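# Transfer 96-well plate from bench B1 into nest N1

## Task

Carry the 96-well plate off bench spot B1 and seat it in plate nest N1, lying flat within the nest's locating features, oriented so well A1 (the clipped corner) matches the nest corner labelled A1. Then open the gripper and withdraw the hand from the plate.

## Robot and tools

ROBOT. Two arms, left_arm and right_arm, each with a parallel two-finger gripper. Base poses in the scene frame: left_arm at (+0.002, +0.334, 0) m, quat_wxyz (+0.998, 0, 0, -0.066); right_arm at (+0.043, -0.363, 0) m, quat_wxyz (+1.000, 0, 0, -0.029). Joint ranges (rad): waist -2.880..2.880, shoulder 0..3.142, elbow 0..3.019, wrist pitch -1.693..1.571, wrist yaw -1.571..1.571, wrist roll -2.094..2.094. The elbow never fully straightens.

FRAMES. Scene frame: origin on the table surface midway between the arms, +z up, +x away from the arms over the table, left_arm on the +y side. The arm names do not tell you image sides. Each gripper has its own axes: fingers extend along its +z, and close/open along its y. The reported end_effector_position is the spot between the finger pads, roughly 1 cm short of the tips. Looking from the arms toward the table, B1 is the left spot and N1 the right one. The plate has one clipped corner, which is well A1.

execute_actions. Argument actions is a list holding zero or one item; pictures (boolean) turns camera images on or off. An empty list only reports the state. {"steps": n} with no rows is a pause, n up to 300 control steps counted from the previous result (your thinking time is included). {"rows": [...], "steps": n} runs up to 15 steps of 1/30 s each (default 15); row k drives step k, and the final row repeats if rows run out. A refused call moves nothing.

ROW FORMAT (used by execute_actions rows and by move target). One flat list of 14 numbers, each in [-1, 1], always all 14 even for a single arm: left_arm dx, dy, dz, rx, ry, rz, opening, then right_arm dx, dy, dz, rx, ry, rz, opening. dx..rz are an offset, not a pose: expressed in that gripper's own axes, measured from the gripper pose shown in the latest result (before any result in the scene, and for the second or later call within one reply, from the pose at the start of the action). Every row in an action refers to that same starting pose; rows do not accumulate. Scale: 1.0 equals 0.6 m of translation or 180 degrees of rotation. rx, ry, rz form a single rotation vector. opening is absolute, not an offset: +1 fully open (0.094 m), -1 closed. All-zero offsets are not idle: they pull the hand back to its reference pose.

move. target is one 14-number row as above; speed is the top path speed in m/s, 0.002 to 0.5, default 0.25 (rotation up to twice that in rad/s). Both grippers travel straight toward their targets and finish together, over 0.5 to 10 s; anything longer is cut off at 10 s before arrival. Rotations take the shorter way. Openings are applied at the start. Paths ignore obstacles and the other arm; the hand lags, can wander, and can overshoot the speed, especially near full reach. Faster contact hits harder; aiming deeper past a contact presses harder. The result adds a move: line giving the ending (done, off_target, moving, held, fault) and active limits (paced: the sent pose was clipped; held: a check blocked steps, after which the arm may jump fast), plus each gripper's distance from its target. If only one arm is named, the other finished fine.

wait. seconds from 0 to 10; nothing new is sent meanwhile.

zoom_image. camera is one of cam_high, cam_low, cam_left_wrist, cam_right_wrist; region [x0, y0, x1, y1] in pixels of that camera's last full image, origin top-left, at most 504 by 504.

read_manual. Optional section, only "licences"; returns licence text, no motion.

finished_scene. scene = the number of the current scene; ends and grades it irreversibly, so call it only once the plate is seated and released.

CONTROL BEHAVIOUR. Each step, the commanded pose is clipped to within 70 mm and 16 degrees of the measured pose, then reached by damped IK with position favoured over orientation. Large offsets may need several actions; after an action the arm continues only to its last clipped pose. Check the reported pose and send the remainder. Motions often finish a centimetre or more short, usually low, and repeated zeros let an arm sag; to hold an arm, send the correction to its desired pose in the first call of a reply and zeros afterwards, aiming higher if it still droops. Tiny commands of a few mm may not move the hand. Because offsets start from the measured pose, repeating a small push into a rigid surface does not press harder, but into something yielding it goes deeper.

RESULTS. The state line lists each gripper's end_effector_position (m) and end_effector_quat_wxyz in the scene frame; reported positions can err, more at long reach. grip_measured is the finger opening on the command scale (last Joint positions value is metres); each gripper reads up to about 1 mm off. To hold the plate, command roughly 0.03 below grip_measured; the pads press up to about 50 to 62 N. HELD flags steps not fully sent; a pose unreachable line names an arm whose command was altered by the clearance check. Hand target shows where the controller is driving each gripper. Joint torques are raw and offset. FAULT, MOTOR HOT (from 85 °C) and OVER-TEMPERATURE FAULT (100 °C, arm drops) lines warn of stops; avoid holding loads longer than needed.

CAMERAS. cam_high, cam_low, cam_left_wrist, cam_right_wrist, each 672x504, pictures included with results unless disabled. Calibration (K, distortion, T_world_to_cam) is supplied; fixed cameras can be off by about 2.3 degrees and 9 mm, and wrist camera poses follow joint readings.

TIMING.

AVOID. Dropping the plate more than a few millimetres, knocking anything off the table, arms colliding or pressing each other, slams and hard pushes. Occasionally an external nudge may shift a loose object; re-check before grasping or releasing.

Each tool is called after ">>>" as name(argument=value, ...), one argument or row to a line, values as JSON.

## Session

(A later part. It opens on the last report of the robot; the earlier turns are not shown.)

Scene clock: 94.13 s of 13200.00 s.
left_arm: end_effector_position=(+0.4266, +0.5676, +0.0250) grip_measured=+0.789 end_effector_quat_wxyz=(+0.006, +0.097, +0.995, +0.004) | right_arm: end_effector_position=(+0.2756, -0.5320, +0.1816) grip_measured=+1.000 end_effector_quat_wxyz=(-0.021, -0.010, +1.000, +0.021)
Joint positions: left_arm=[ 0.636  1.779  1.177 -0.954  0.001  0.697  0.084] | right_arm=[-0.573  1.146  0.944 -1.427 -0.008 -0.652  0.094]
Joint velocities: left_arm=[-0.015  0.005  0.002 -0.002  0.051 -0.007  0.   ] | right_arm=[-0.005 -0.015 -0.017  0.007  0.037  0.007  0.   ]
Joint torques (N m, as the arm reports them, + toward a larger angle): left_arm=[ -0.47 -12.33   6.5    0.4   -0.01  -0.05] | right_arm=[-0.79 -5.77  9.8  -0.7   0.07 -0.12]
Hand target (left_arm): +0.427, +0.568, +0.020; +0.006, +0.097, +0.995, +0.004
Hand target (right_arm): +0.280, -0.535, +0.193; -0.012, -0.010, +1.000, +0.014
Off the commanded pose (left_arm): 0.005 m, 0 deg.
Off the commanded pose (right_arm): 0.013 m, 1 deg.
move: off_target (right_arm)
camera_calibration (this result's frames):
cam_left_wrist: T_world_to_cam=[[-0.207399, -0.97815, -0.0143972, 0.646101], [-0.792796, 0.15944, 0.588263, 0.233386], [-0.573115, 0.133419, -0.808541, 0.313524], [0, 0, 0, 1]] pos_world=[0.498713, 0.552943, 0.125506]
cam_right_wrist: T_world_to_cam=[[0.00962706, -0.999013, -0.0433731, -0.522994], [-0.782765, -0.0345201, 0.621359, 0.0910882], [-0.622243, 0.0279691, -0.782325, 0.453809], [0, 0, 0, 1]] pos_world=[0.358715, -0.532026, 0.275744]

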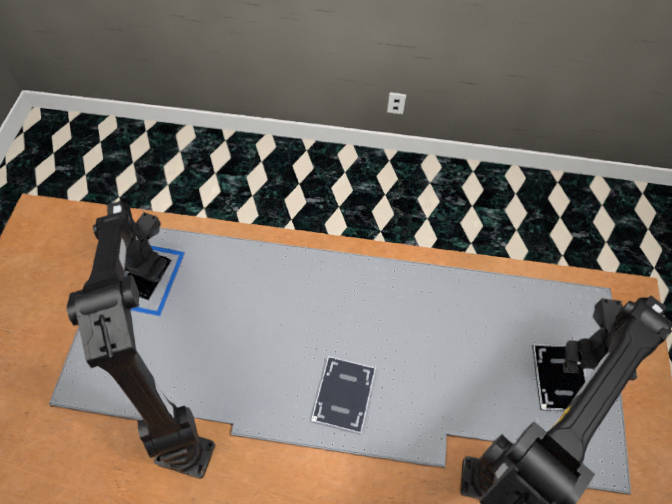

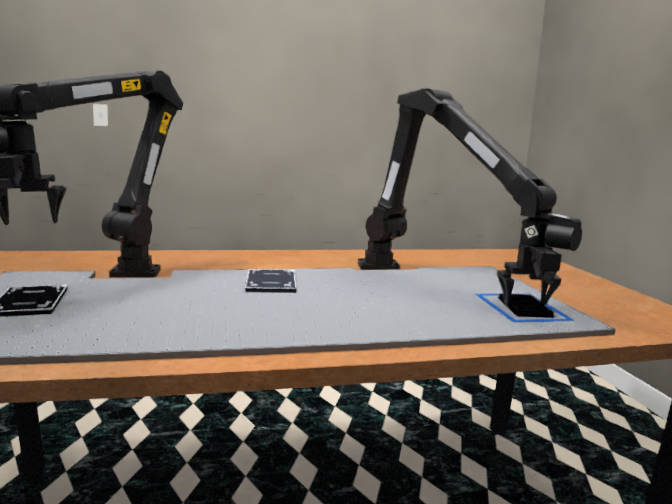

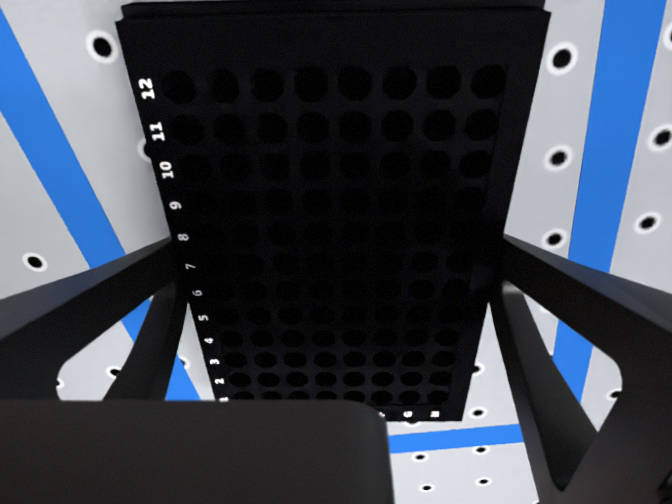

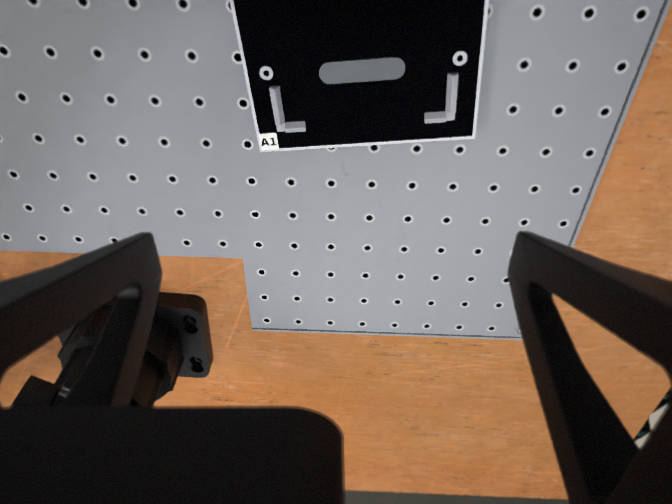

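>>> move(
  target=[0.0,0.0,0.005,0,0,0,0.755, -0.007,-0.005,-0.02,0.004,-0.006,0,1],
  speed=0.02,
)

>>> move(
  target=[0.0,0.0,-0.12,0,0,0,0.755, -0.007,-0.005,-0.02,0.004,-0.006,0,1],
  speed=0.08,
)

Scene clock: 100.77 s of 13200.00 s.
left_arm: end_effector_position=(+0.4266, +0.5676, +0.0250) grip_measured=+0.768 end_effector_quat_wxyz=(+0.006, +0.097, +0.995, +0.004) | right_arm: end_effector_position=(+0.2756, -0.5320, +0.1816) grip_measured=+1.000 end_effector_quat_wxyz=(-0.021, -0.010, +1.000, +0.021)
Joint positions: left_arm=[ 0.636  1.779  1.177 -0.954  0.001  0.697  0.083] | right_arm=[-0.573  1.146  0.944 -1.427 -0.008 -0.652  0.094]
Joint velocities: left_arm=[-0.005 -0.005 -0.017 -0.002  0.007 -0.007  0.   ] | right_arm=[-0.005  0.005  0.007 -0.002  0.037  0.066  0.   ]
Joint torques (N m, as the arm reports them, + toward a larger angle): left_arm=[ -0.45 -12.49   6.63   0.25   0.    -0.05] | right_arm=[-0.87 -5.77  9.78 -0.69  0.01 -0.12]
Hand target (left_arm): +0.427, +0.568, +0.022; +0.006, +0.097, +0.995, +0.004
Hand target (right_arm): +0.280, -0.535, +0.193; -0.011, -0.010, +1.000, +0.015
Off the commanded pose (left_arm): 0.003 m, 0 deg.
Off the commanded pose (right_arm): 0.013 m, 1 deg.
After step 90, 2.77 s passed at rest.
move: off_target (right_arm)
camera_calibration (this result's frames):
cam_left_wrist: T_world_to_cam=[[-0.207399, -0.97815, -0.0143972, 0.646101], [-0.792796, 0.15944, 0.588263, 0.233386], [-0.573115, 0.133419, -0.808541, 0.313524], [0, 0, 0, 1]] pos_world=[0.498713, 0.552943, 0.125506]
cam_right_wrist: T_world_to_cam=[[0.00962706, -0.999013, -0.0433731, -0.522994], [-0.782765, -0.0345201, 0.621359, 0.0910882], [-0.622243, 0.0279691, -0.782325, 0.453809], [0, 0, 0, 1]] pos_world=[0.358715, -0.532026, 0.275744]

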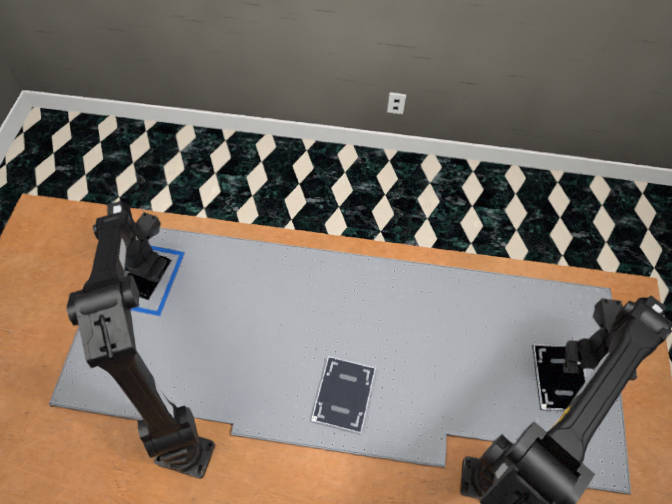

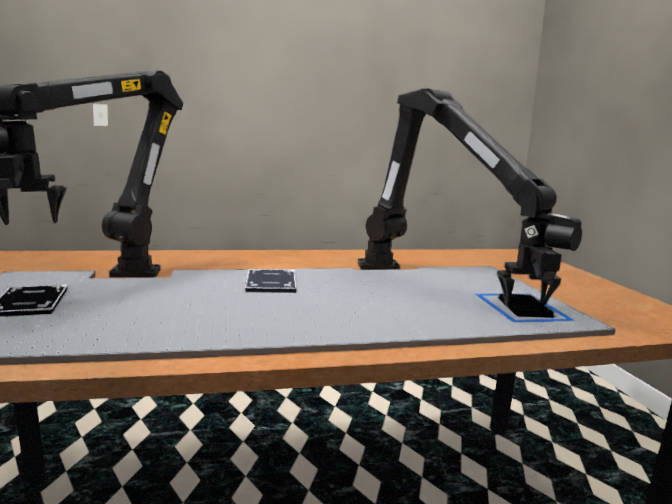

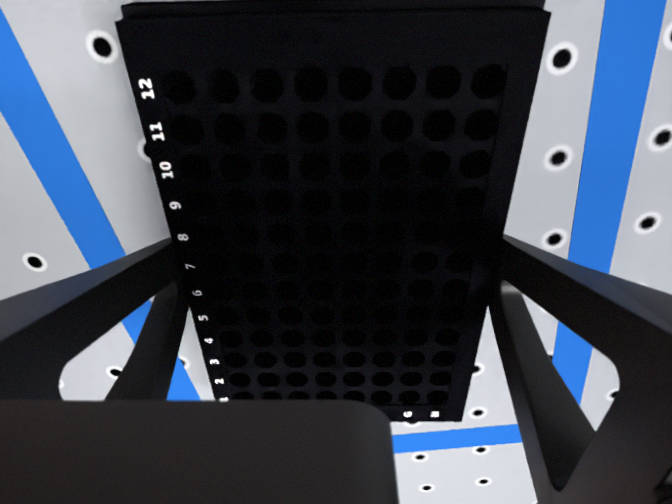

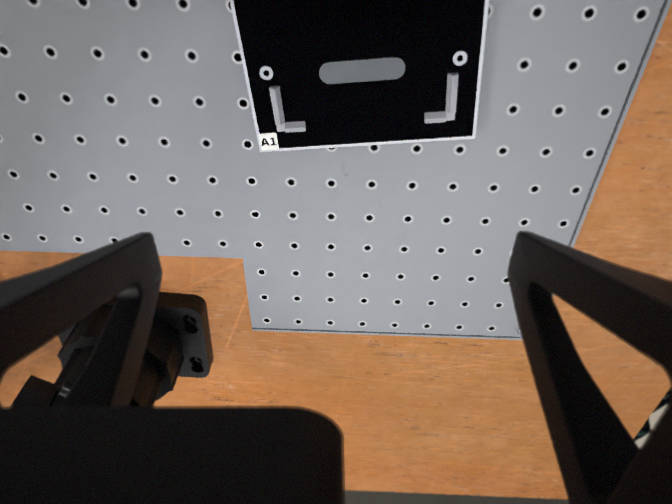

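Scene clock: 102.03 s of 13200.00 s.
left_arm: end_effector_position=(+0.4081, +0.5574, +0.0738) grip_measured=+0.767 end_effector_quat_wxyz=(-0.015, +0.097, +0.995, -0.011) | right_arm: end_effector_position=(+0.2756, -0.5320, +0.1816) grip_measured=+1.000 end_effector_quat_wxyz=(-0.021, -0.010, +1.000, +0.021)
Joint positions: left_arm=[ 0.636  1.694  1.207 -1.123  0.001  0.697  0.083] | right_arm=[-0.573  1.146  0.944 -1.427 -0.008 -0.652  0.094]
Joint velocities: left_arm=[ 0.005 -0.005  0.012  0.017  0.022  0.022 -0.001] | right_arm=[-0.005 -0.005  0.007  0.007 -0.066 -0.007  0.   ]
Joint torques (N m, as the arm reports them, + toward a larger angle): left_arm=[ -0.35 -13.6   10.84  -0.34  -0.01  -0.03] | right_arm=[-0.76 -5.78  9.78 -0.68  0.02 -0.12]
Hand target (left_arm): +0.424, +0.567, +0.097; +0.007, +0.097, +0.995, +0.004
Hand target (right_arm): +0.280, -0.535, +0.193; -0.011, -0.010, +1.000, +0.015
Off the commanded pose (left_arm): 0.031 m, 3 deg.
Off the commanded pose (right_arm): 0.013 m, 1 deg.
move: off_target (left_arm, right_arm)
camera_calibration (this result's frames):
cam_left_wrist: T_world_to_cam=[[-0.207263, -0.978075, 0.0202757, 0.630359], [-0.764731, 0.174909, 0.620156, 0.169227], [-0.610105, 0.11303, -0.784217, 0.368424], [0, 0, 0, 1]] pos_world=[0.484841, 0.545296, 0.171196]
cam_right_wrist: T_world_to_cam=[[0.00962706, -0.999013, -0.0433731, -0.522994], [-0.782765, -0.0345201, 0.621359, 0.0910882], [-0.622243, 0.0279691, -0.782325, 0.453809], [0, 0, 0, 1]] pos_world=[0.358715, -0.532026, 0.275744]

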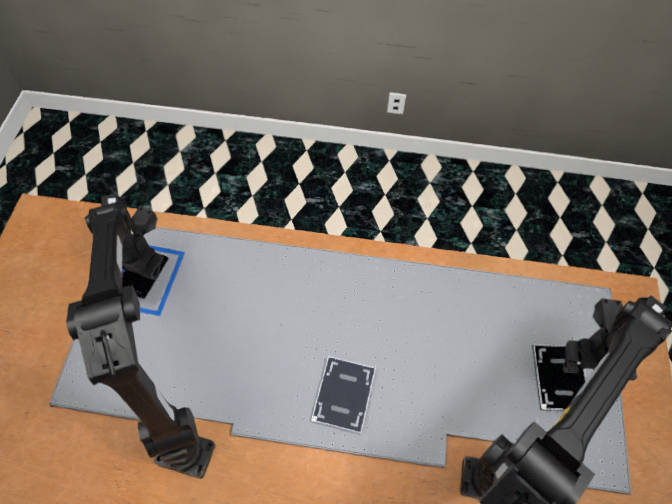

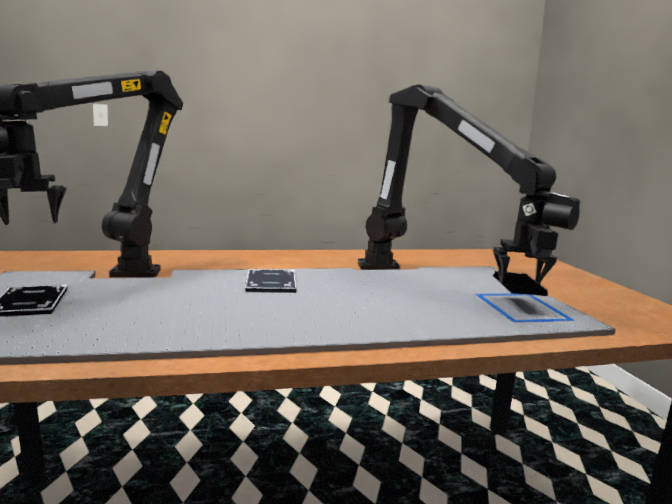

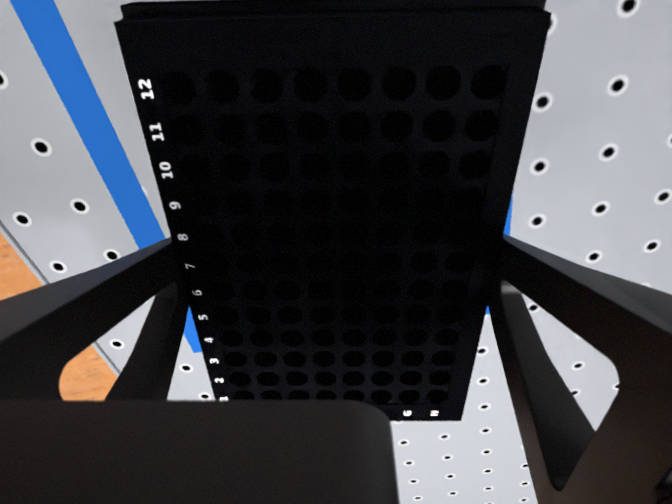

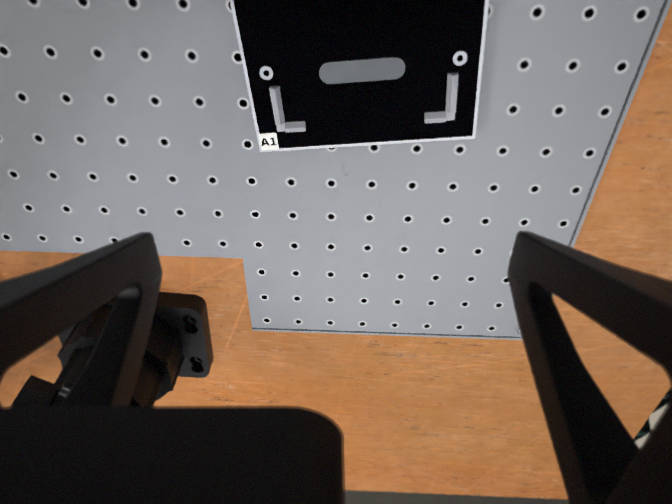

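>>> move(
  target=[-0.223,-0.954,-0.0425,-0.004,-0.0115,-0.2563,0.735, -0.007,-0.005,-0.02,0.004,-0.006,0,1],
  speed=0.2,
)

Scene clock: 113.23 s of 13200.00 s.
left_arm: end_effector_position=(+0.4106, -0.0180, +0.0961) grip_measured=+0.752 end_effector_quat_wxyz=(-0.002, -0.293, +0.956, +0.019) | right_arm: end_effector_position=(+0.2756, -0.5320, +0.1816) grip_measured=+1.000 end_effector_quat_wxyz=(-0.021, -0.010, +1.000, +0.021)
Joint positions: left_arm=[-0.582  1.848  1.488 -1.246 -0.017 -1.309  0.082] | right_arm=[-0.573  1.146  0.944 -1.427 -0.008 -0.652  0.094]
Joint velocities: left_arm=[ 0.024 -0.005  0.002  0.012  0.022  0.037 -0.   ] | right_arm=[-0.005 -0.015 -0.017  0.017  0.051  0.051  0.   ]
Joint torques (N m, as the arm reports them, + toward a larger angle): left_arm=[ -0.16 -13.74  11.56  -0.49  -0.35  -0.15] | right_arm=[-0.78 -5.79  9.77 -0.71  0.02 -0.12]
Hand target (left_arm): +0.426, -0.026, +0.108; +0.008, -0.301, +0.954, +0.008
Hand target (right_arm): +0.280, -0.535, +0.193; -0.011, -0.010, +1.000, +0.015
Off the commanded pose (left_arm): 0.027 m, 2 deg.
Off the commanded pose (right_arm): 0.013 m, 1 deg.
After step 90, 4.67 s passed at rest.
move: off_target (left_arm, right_arm)
camera_calibration (this result's frames):
cam_left_wrist: T_world_to_cam=[[0.546311, -0.836455, -0.0434592, -0.233118], [-0.660236, -0.461985, 0.592164, 0.206311], [-0.515396, -0.294812, -0.804645, 0.408154], [0, 0, 0, 1]] pos_world=[0.473929, 0.020649, 0.196117]
cam_right_wrist: T_world_to_cam=[[0.00962706, -0.999013, -0.0433731, -0.522994], [-0.782765, -0.0345201, 0.621359, 0.0910882], [-0.622243, 0.0279691, -0.782325, 0.453809], [0, 0, 0, 1]] pos_world=[0.358715, -0.532026, 0.275744]

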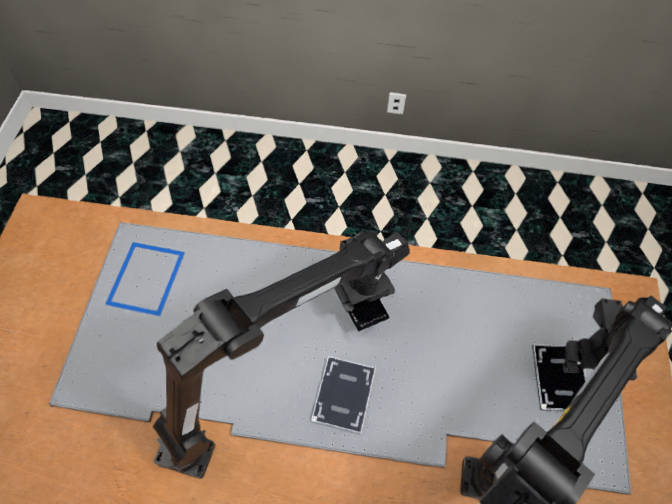

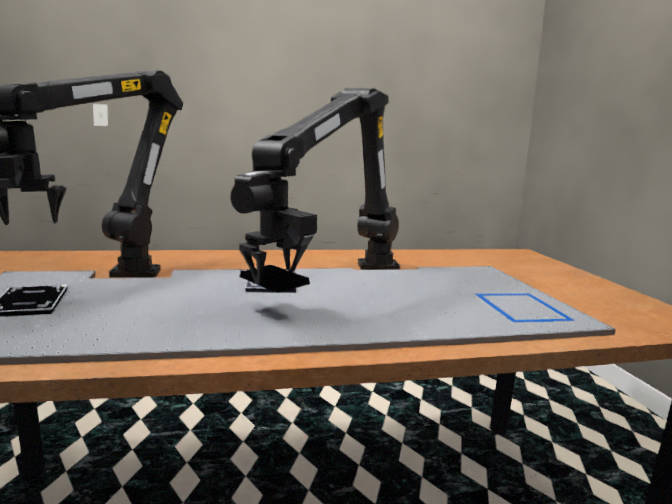

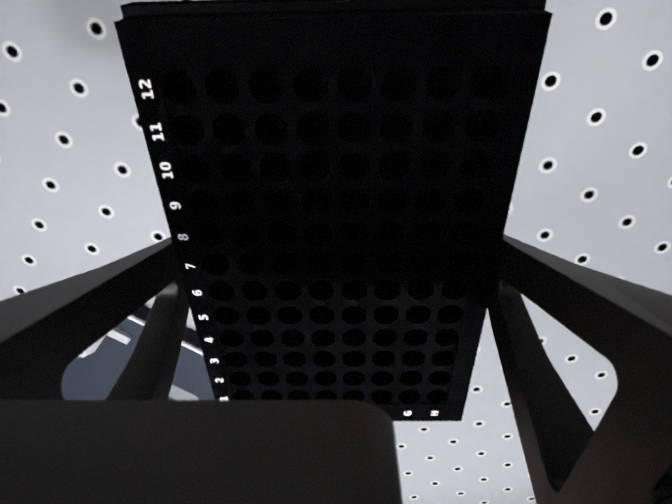

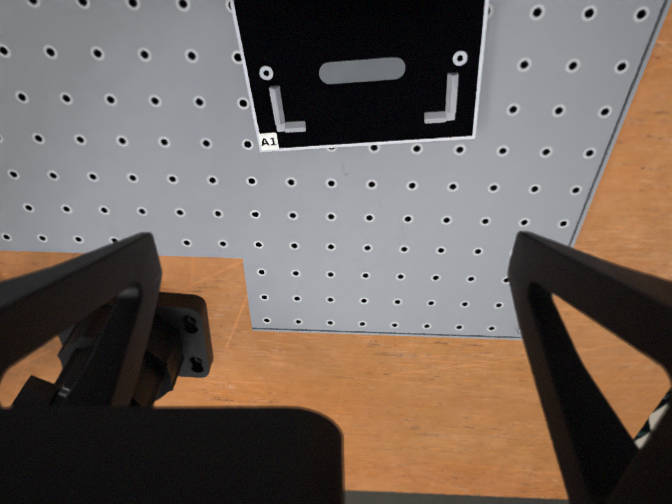

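>>> move(
  target=[0,-0.004,0.105,0.012,0.0024,0,0.735, -0.007,-0.005,-0.02,0.004,-0.006,0,1],
  speed=0.06,
)

>>> zoom_image(
  camera="cam_low",
  region=[200, 240, 340, 340],
)

Scene clock: 118.03 s of 13200.00 s.
left_arm: end_effector_position=(+0.4096, -0.0201, +0.0407) grip_measured=+0.752 end_effector_quat_wxyz=(+0.002, -0.294, +0.956, -0.001) | right_arm: end_effector_position=(+0.2756, -0.5320, +0.1816) grip_measured=+1.000 end_effector_quat_wxyz=(-0.021, -0.010, +1.000, +0.021)
Joint positions: left_arm=[-0.582  1.887  1.388 -1.068 -0.003 -1.312  0.082] | right_arm=[-0.573  1.146  0.944 -1.427 -0.008 -0.652  0.094]
Joint velocities: left_arm=[-0.015 -0.015 -0.012 -0.007 -0.081  0.007 -0.001] | right_arm=[-0.015 -0.005  0.007 -0.007  0.007 -0.037  0.   ]
Joint torques (N m, as the arm reports them, + toward a larger angle): left_arm=[  0.01 -13.59   6.85   0.32   0.02   0.03] | right_arm=[-0.84 -5.76  9.78 -0.7   0.01 -0.12]
Hand target (left_arm): +0.411, -0.018, +0.033; -0.001, -0.293, +0.956, +0.000
Hand target (right_arm): +0.280, -0.535, +0.193; -0.011, -0.010, +1.000, +0.015
Off the commanded pose (left_arm): 0.008 m, 0 deg.
Off the commanded pose (right_arm): 0.013 m, 1 deg.
After step 90, 0.40 s passed at rest.
move: off_target (right_arm)
camera_calibration (this result's frames):
cam_left_wrist: T_world_to_cam=[[0.548867, -0.835905, -0.0027519, -0.239486], [-0.671202, -0.442678, 0.594579, 0.242196], [-0.49823, -0.324498, -0.804032, 0.354822], [0, 0, 0, 1]] pos_world=[0.470791, 0.0221661, 0.140625]
cam_right_wrist: T_world_to_cam=[[0.00962706, -0.999013, -0.0433731, -0.522994], [-0.782765, -0.0345201, 0.621359, 0.0910882], [-0.622243, 0.0279691, -0.782325, 0.453809], [0, 0, 0, 1]] pos_world=[0.358715, -0.532026, 0.275744]

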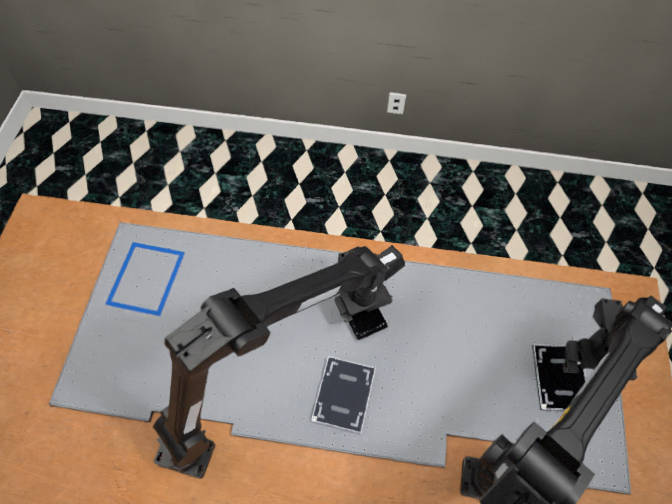

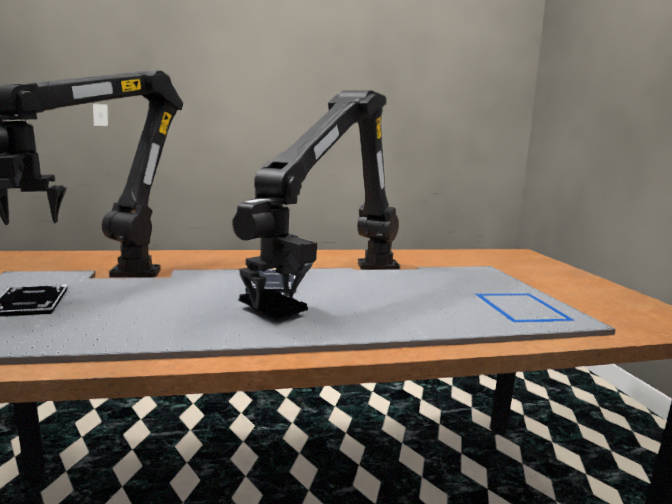

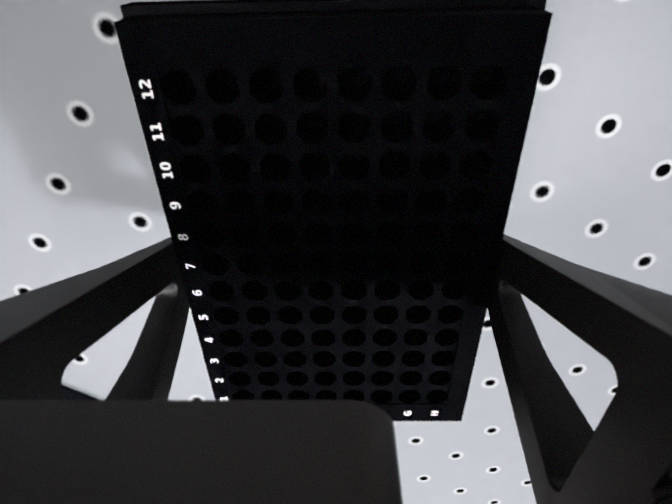

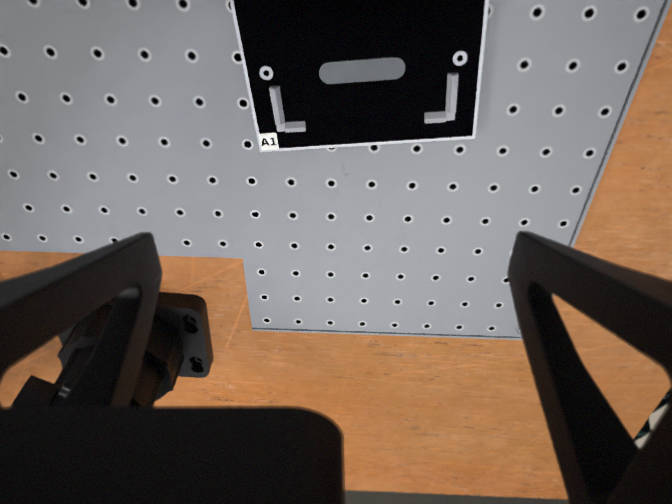

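Region (200, 240, 340, 340) of cam_low's 672x504 image, scaled by 3.600, with more detail than that image has; it fills the top 360 rows of this view, and the rest is white.

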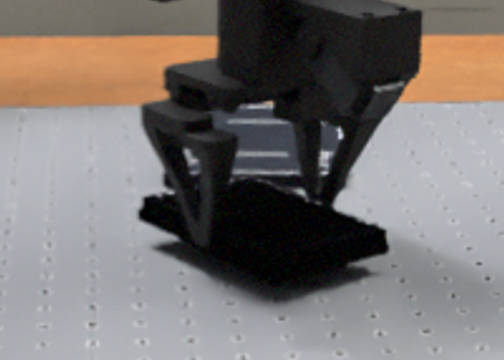

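Lower slowly by ~14 mm.

>>> move(
  target=[0,0,0.038,0,0,0,0.735, -0.007,-0.005,-0.02,0.004,-0.006,0,1],
  speed=0.015,
)

>>> zoom_image(
  camera="cam_low",
  region=[200, 240, 340, 340],
)

Scene clock: 123.07 s of 13200.00 s.
left_arm: end_effector_position=(+0.4107, -0.0211, +0.0282) grip_measured=+0.752 end_effector_quat_wxyz=(+0.005, -0.294, +0.956, -0.005) | right_arm: end_effector_position=(+0.2756, -0.5320, +0.1816) grip_measured=+1.000 end_effector_quat_wxyz=(-0.021, -0.010, +1.000, +0.021)
Joint positions: left_arm=[-0.582  1.901  1.372 -1.029 -0.003 -1.312  0.082] | right_arm=[-0.573  1.146  0.944 -1.427 -0.008 -0.652  0.094]
Joint velocities: left_arm=[-0.015 -0.005  0.012  0.002  0.022 -0.066 -0.   ] | right_arm=[-0.005 -0.005 -0.002  0.002 -0.022  0.007  0.   ]
Joint torques (N m, as the arm reports them, + toward a larger angle): left_arm=[ -0.48 -13.44   6.67   0.41  -0.16  -0.05] | right_arm=[-0.77 -5.76  9.79 -0.69  0.02 -0.13]
Hand target (left_arm): +0.410, -0.020, +0.018; +0.002, -0.294, +0.956, -0.001
Hand target (right_arm): +0.280, -0.535, +0.193; -0.011, -0.010, +1.000, +0.015
Off the commanded pose (left_arm): 0.010 m, 1 deg.
Off the commanded pose (right_arm): 0.013 m, 1 deg.
After step 90, 0.27 s passed at rest.
move: off_target (right_arm)
camera_calibration (this result's frames):
cam_left_wrist: T_world_to_cam=[[0.548856, -0.835895, 0.0060601, -0.24114], [-0.675305, -0.439115, 0.592571, 0.251747], [-0.492666, -0.329329, -0.805495, 0.34267], [0, 0, 0, 1]] pos_world=[0.471179, 0.0218293, 0.128302]
cam_right_wrist: T_world_to_cam=[[0.00962706, -0.999013, -0.0433731, -0.522994], [-0.782765, -0.0345201, 0.621359, 0.0910882], [-0.622243, 0.0279691, -0.782325, 0.453809], [0, 0, 0, 1]] pos_world=[0.358715, -0.532026, 0.275744]

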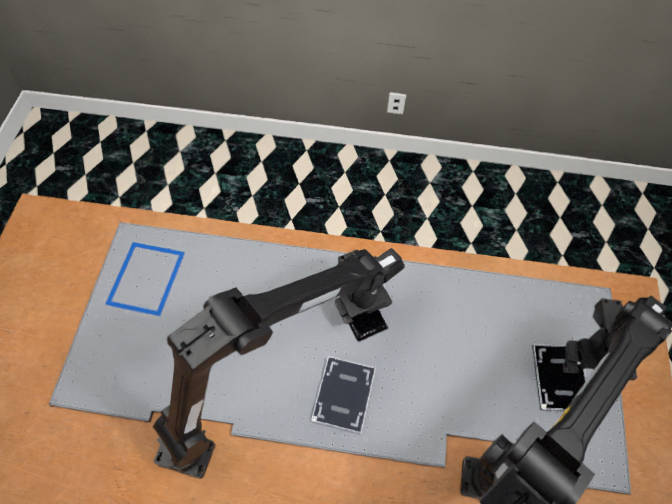

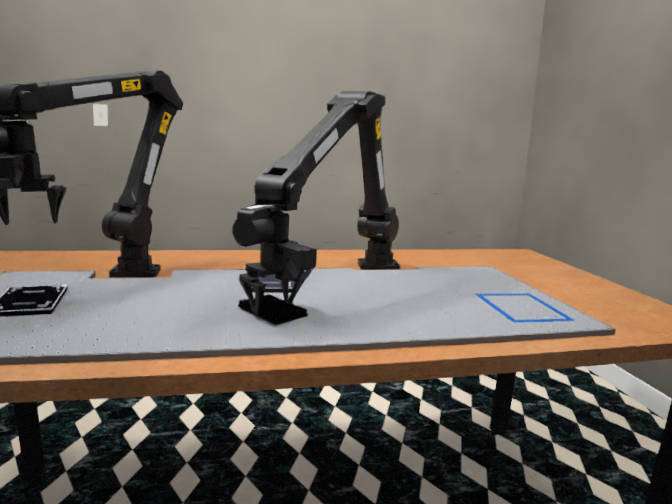

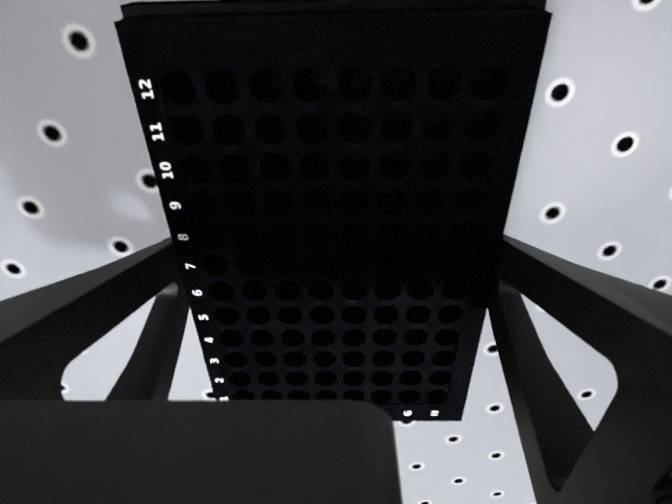

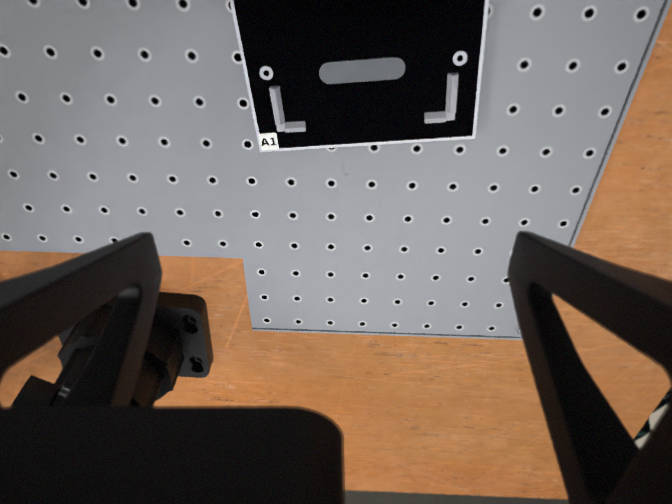

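Region (200, 240, 340, 340) of cam_low's 672x504 image, scaled by 3.600, with more detail than that image has; it fills the top 360 rows of this view, and the rest is white.

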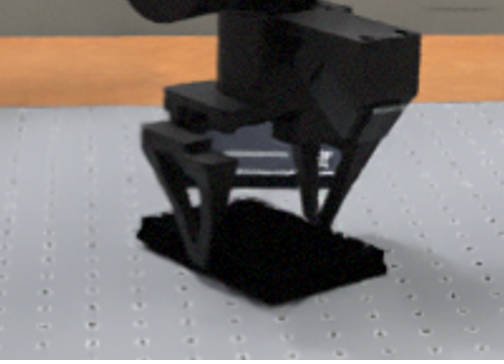

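>>> move(
  target=[0,0.003,0.022,-0.002,0.002,0,0.735, -0.007,-0.005,-0.02,0.004,-0.006,0,1],
  speed=0.01,
)

Scene clock: 126.50 s of 13200.00 s.
left_arm: end_effector_position=(+0.4110, -0.0214, +0.0270) grip_measured=+0.752 end_effector_quat_wxyz=(+0.006, -0.294, +0.956, -0.007) | right_arm: end_effector_position=(+0.2756, -0.5320, +0.1816) grip_measured=+1.000 end_effector_quat_wxyz=(-0.021, -0.010, +1.000, +0.021)
Joint positions: left_arm=[-0.582  1.901  1.368 -1.02  -0.003 -1.312  0.082] | right_arm=[-0.573  1.146  0.944 -1.427 -0.008 -0.652  0.094]
Joint velocities: left_arm=[-0.024 -0.005 -0.007  0.012  0.007  0.037 -0.001] | right_arm=[-0.005  0.005 -0.002  0.017 -0.037  0.037  0.   ]
Joint torques (N m, as the arm reports them, + toward a larger angle): left_arm=[ -0.18 -13.38   6.5    0.37   0.02  -0.03] | right_arm=[-0.81 -5.84  9.77 -0.69  0.02 -0.12]
Hand target (left_arm): +0.410, -0.020, +0.015; +0.001, -0.294, +0.956, -0.003
Hand target (right_arm): +0.280, -0.535, +0.193; -0.011, -0.010, +1.000, +0.015
Off the commanded pose (left_arm): 0.012 m, 1 deg.
Off the commanded pose (right_arm): 0.013 m, 1 deg.
move: off_target (left_arm, right_arm)
camera_calibration (this result's frames):
cam_left_wrist: T_world_to_cam=[[0.548824, -0.835867, 0.0108331, -0.241711], [-0.677522, -0.43719, 0.591463, 0.25357], [-0.489649, -0.331949, -0.806259, 0.340471], [0, 0, 0, 1]] pos_world=[0.471168, 0.0218389, 0.127149]
cam_right_wrist: T_world_to_cam=[[0.00962706, -0.999013, -0.0433731, -0.522994], [-0.782765, -0.0345201, 0.621359, 0.0910882], [-0.622243, 0.0279691, -0.782325, 0.453809], [0, 0, 0, 1]] pos_world=[0.358715, -0.532026, 0.275744]

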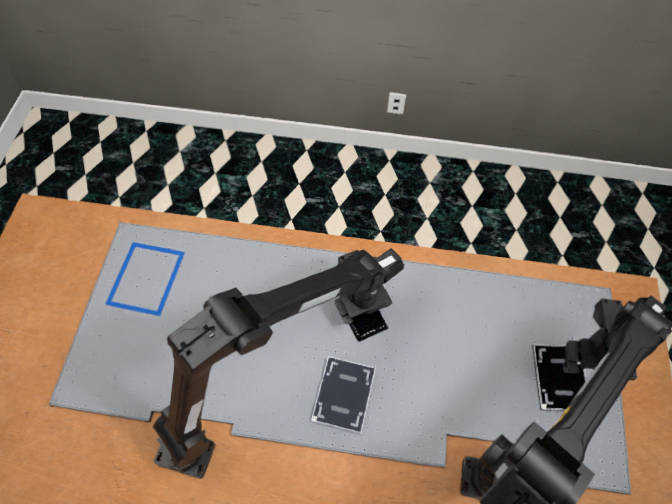

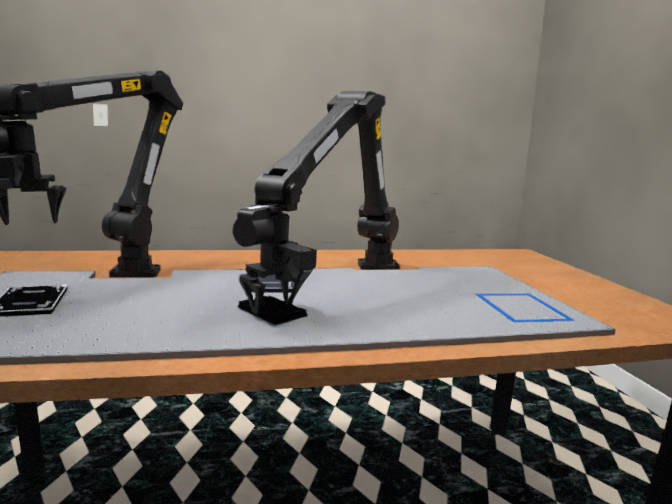

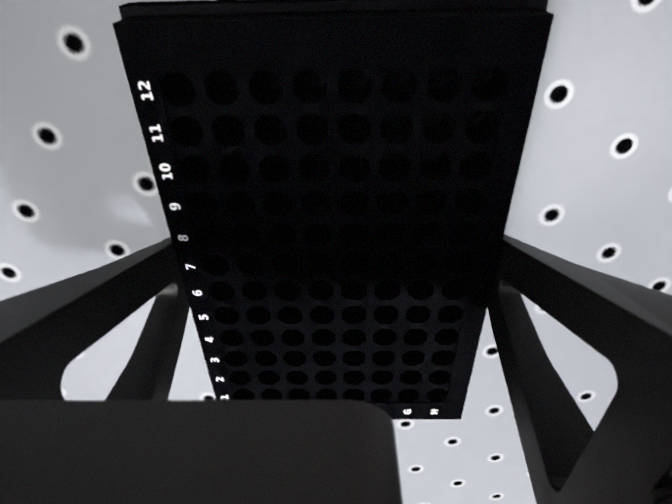

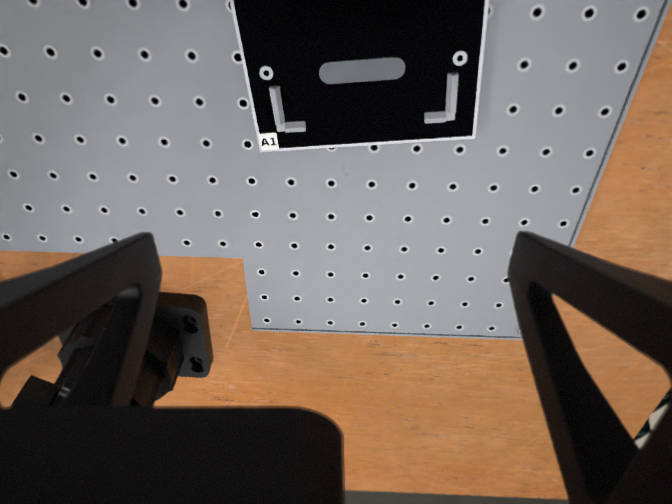

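>>> move(
  target=[0,0,0.005,0,0,0,1, -0.007,-0.005,-0.02,0.004,-0.006,0,1],
  speed=0.02,
)

>>> move(
  target=[0,-0.03,-0.12,0,0,0,1, -0.007,-0.005,-0.02,0.004,-0.006,0,1],
  speed=0.06,
)

Scene clock: 130.47 s of 13200.00 s.
left_arm: end_effector_position=(+0.4110, -0.0214, +0.0270) grip_measured=+1.000 end_effector_quat_wxyz=(+0.006, -0.294, +0.956, -0.007) | right_arm: end_effector_position=(+0.2756, -0.5320, +0.1816) grip_measured=+1.000 end_effector_quat_wxyz=(-0.021, -0.010, +1.000, +0.021)
Joint positions: left_arm=[-0.582  1.901  1.368 -1.02  -0.003 -1.312  0.094] | right_arm=[-0.573  1.146  0.944 -1.427 -0.008 -0.652  0.094]
Joint velocities: left_arm=[ 0.005 -0.005 -0.002  0.017  0.037  0.022  0.   ] | right_arm=[-0.005  0.005 -0.007 -0.002  0.022  0.022  0.   ]
Joint torques (N m, as the arm reports them, + toward a larger angle): left_arm=[ -0.48 -14.38   6.88   0.19  -0.16  -0.04] | right_arm=[-0.82 -5.8   9.75 -0.68  0.01 -0.12]
Hand target (left_arm): +0.411, -0.021, +0.024; +0.006, -0.294, +0.956, -0.007
Hand target (right_arm): +0.280, -0.535, +0.193; -0.011, -0.010, +1.000, +0.015
Off the commanded pose (left_arm): 0.003 m, 0 deg.
Off the commanded pose (right_arm): 0.013 m, 1 deg.
After step 90, 0.10 s passed at rest.
move: off_target (right_arm)
camera_calibration (this result's frames):
cam_left_wrist: T_world_to_cam=[[0.548824, -0.835867, 0.0108331, -0.241711], [-0.677522, -0.43719, 0.591463, 0.25357], [-0.489649, -0.331949, -0.806259, 0.340471], [0, 0, 0, 1]] pos_world=[0.471168, 0.0218389, 0.127149]
cam_right_wrist: T_world_to_cam=[[0.00962706, -0.999013, -0.0433731, -0.522994], [-0.782765, -0.0345201, 0.621359, 0.0910882], [-0.622243, 0.0279691, -0.782325, 0.453809], [0, 0, 0, 1]] pos_world=[0.358715, -0.532026, 0.275744]

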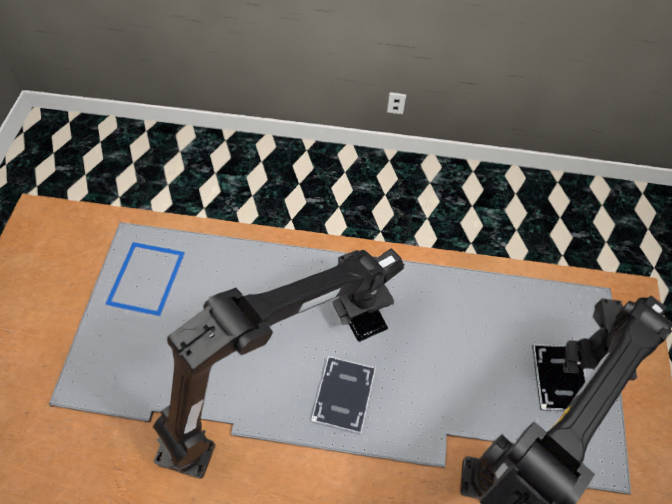

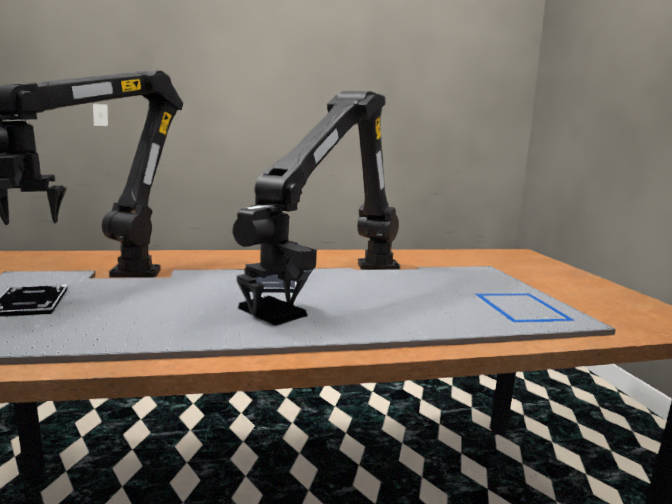

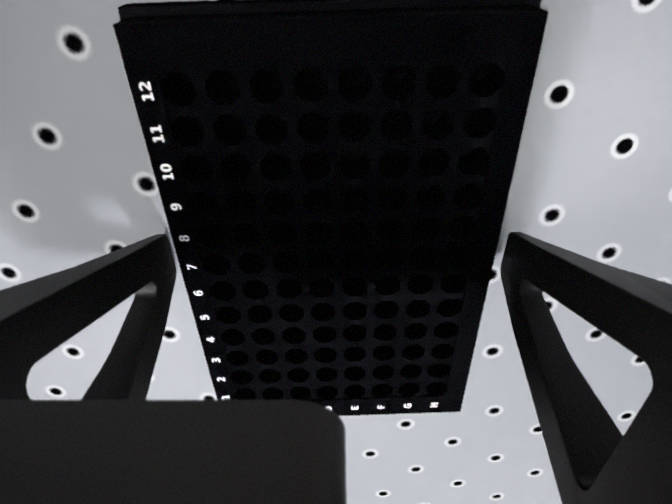

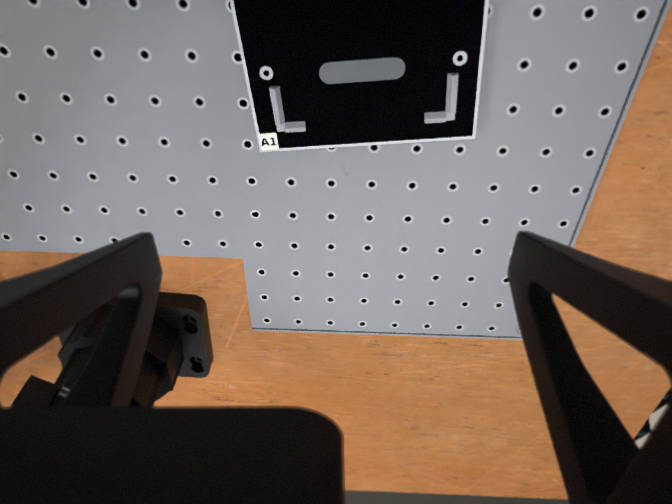

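Scene clock: 132.03 s of 13200.00 s.
left_arm: end_effector_position=(+0.4081, -0.0191, +0.0720) grip_measured=+1.000 end_effector_quat_wxyz=(-0.009, -0.294, +0.956, +0.018) | right_arm: end_effector_position=(+0.2756, -0.5320, +0.1816) grip_measured=+1.000 end_effector_quat_wxyz=(-0.021, -0.010, +1.000, +0.021)
Joint positions: left_arm=[-0.583  1.872  1.456 -1.195 -0.003 -1.312  0.094] | right_arm=[-0.573  1.146  0.944 -1.427 -0.008 -0.652  0.094]
Joint velocities: left_arm=[-0.015 -0.005 -0.022 -0.037  0.007 -0.051  0.   ] | right_arm=[-0.015 -0.005 -0.002  0.007 -0.066  0.022  0.   ]
Joint torques (N m, as the arm reports them, + toward a larger angle): left_arm=[ -1.14 -16.17  11.05  -0.53  -0.15  -0.12] | right_arm=[-0.78 -5.78  9.75 -0.67  0.01 -0.12]
Hand target (left_arm): +0.419, -0.034, +0.100; +0.006, -0.294, +0.956, -0.007
Hand target (right_arm): +0.280, -0.535, +0.193; -0.011, -0.010, +1.000, +0.015
Off the commanded pose (left_arm): 0.034 m, 3 deg.
Off the commanded pose (right_arm): 0.013 m, 1 deg.
move: off_target (left_arm, right_arm)
camera_calibration (this result's frames):
cam_left_wrist: T_world_to_cam=[[0.547745, -0.835416, -0.0453267, -0.234204], [-0.651357, -0.459814, 0.603577, 0.21396], [-0.52508, -0.301083, -0.796015, 0.390413], [0, 0, 0, 1]] pos_world=[0.472647, 0.0202711, 0.171018]
cam_right_wrist: T_world_to_cam=[[0.00962706, -0.999013, -0.0433731, -0.522994], [-0.782765, -0.0345201, 0.621359, 0.0910882], [-0.622243, 0.0279691, -0.782325, 0.453809], [0, 0, 0, 1]] pos_world=[0.358715, -0.532026, 0.275744]

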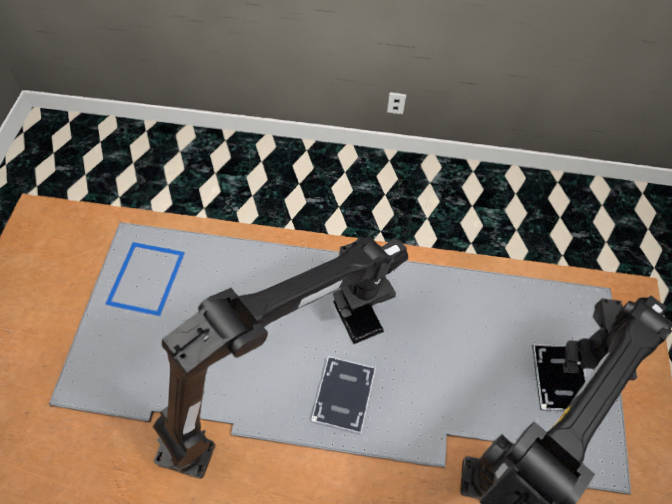

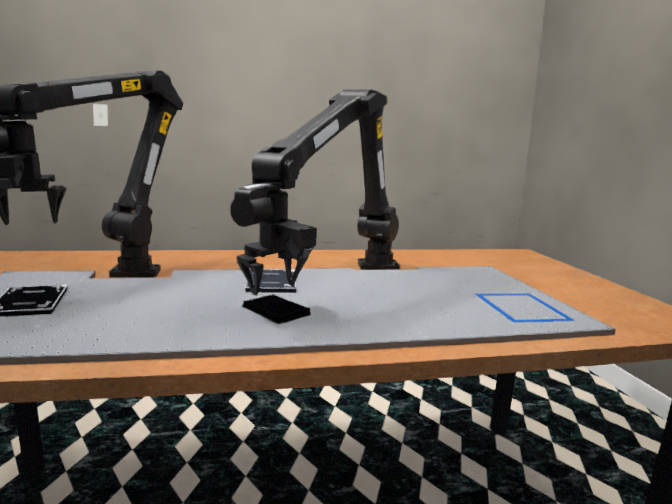

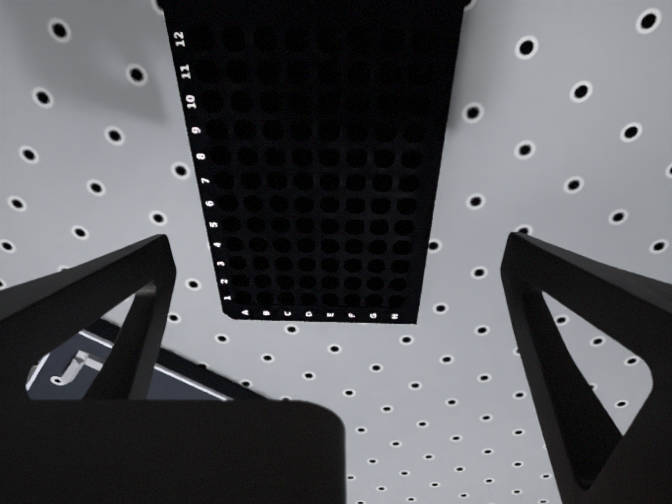

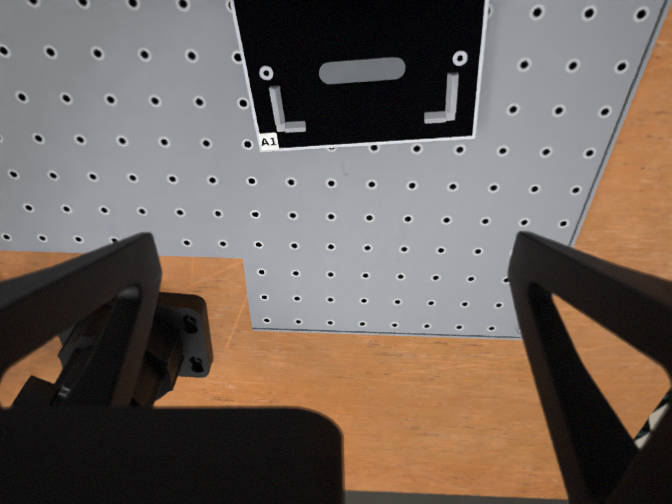

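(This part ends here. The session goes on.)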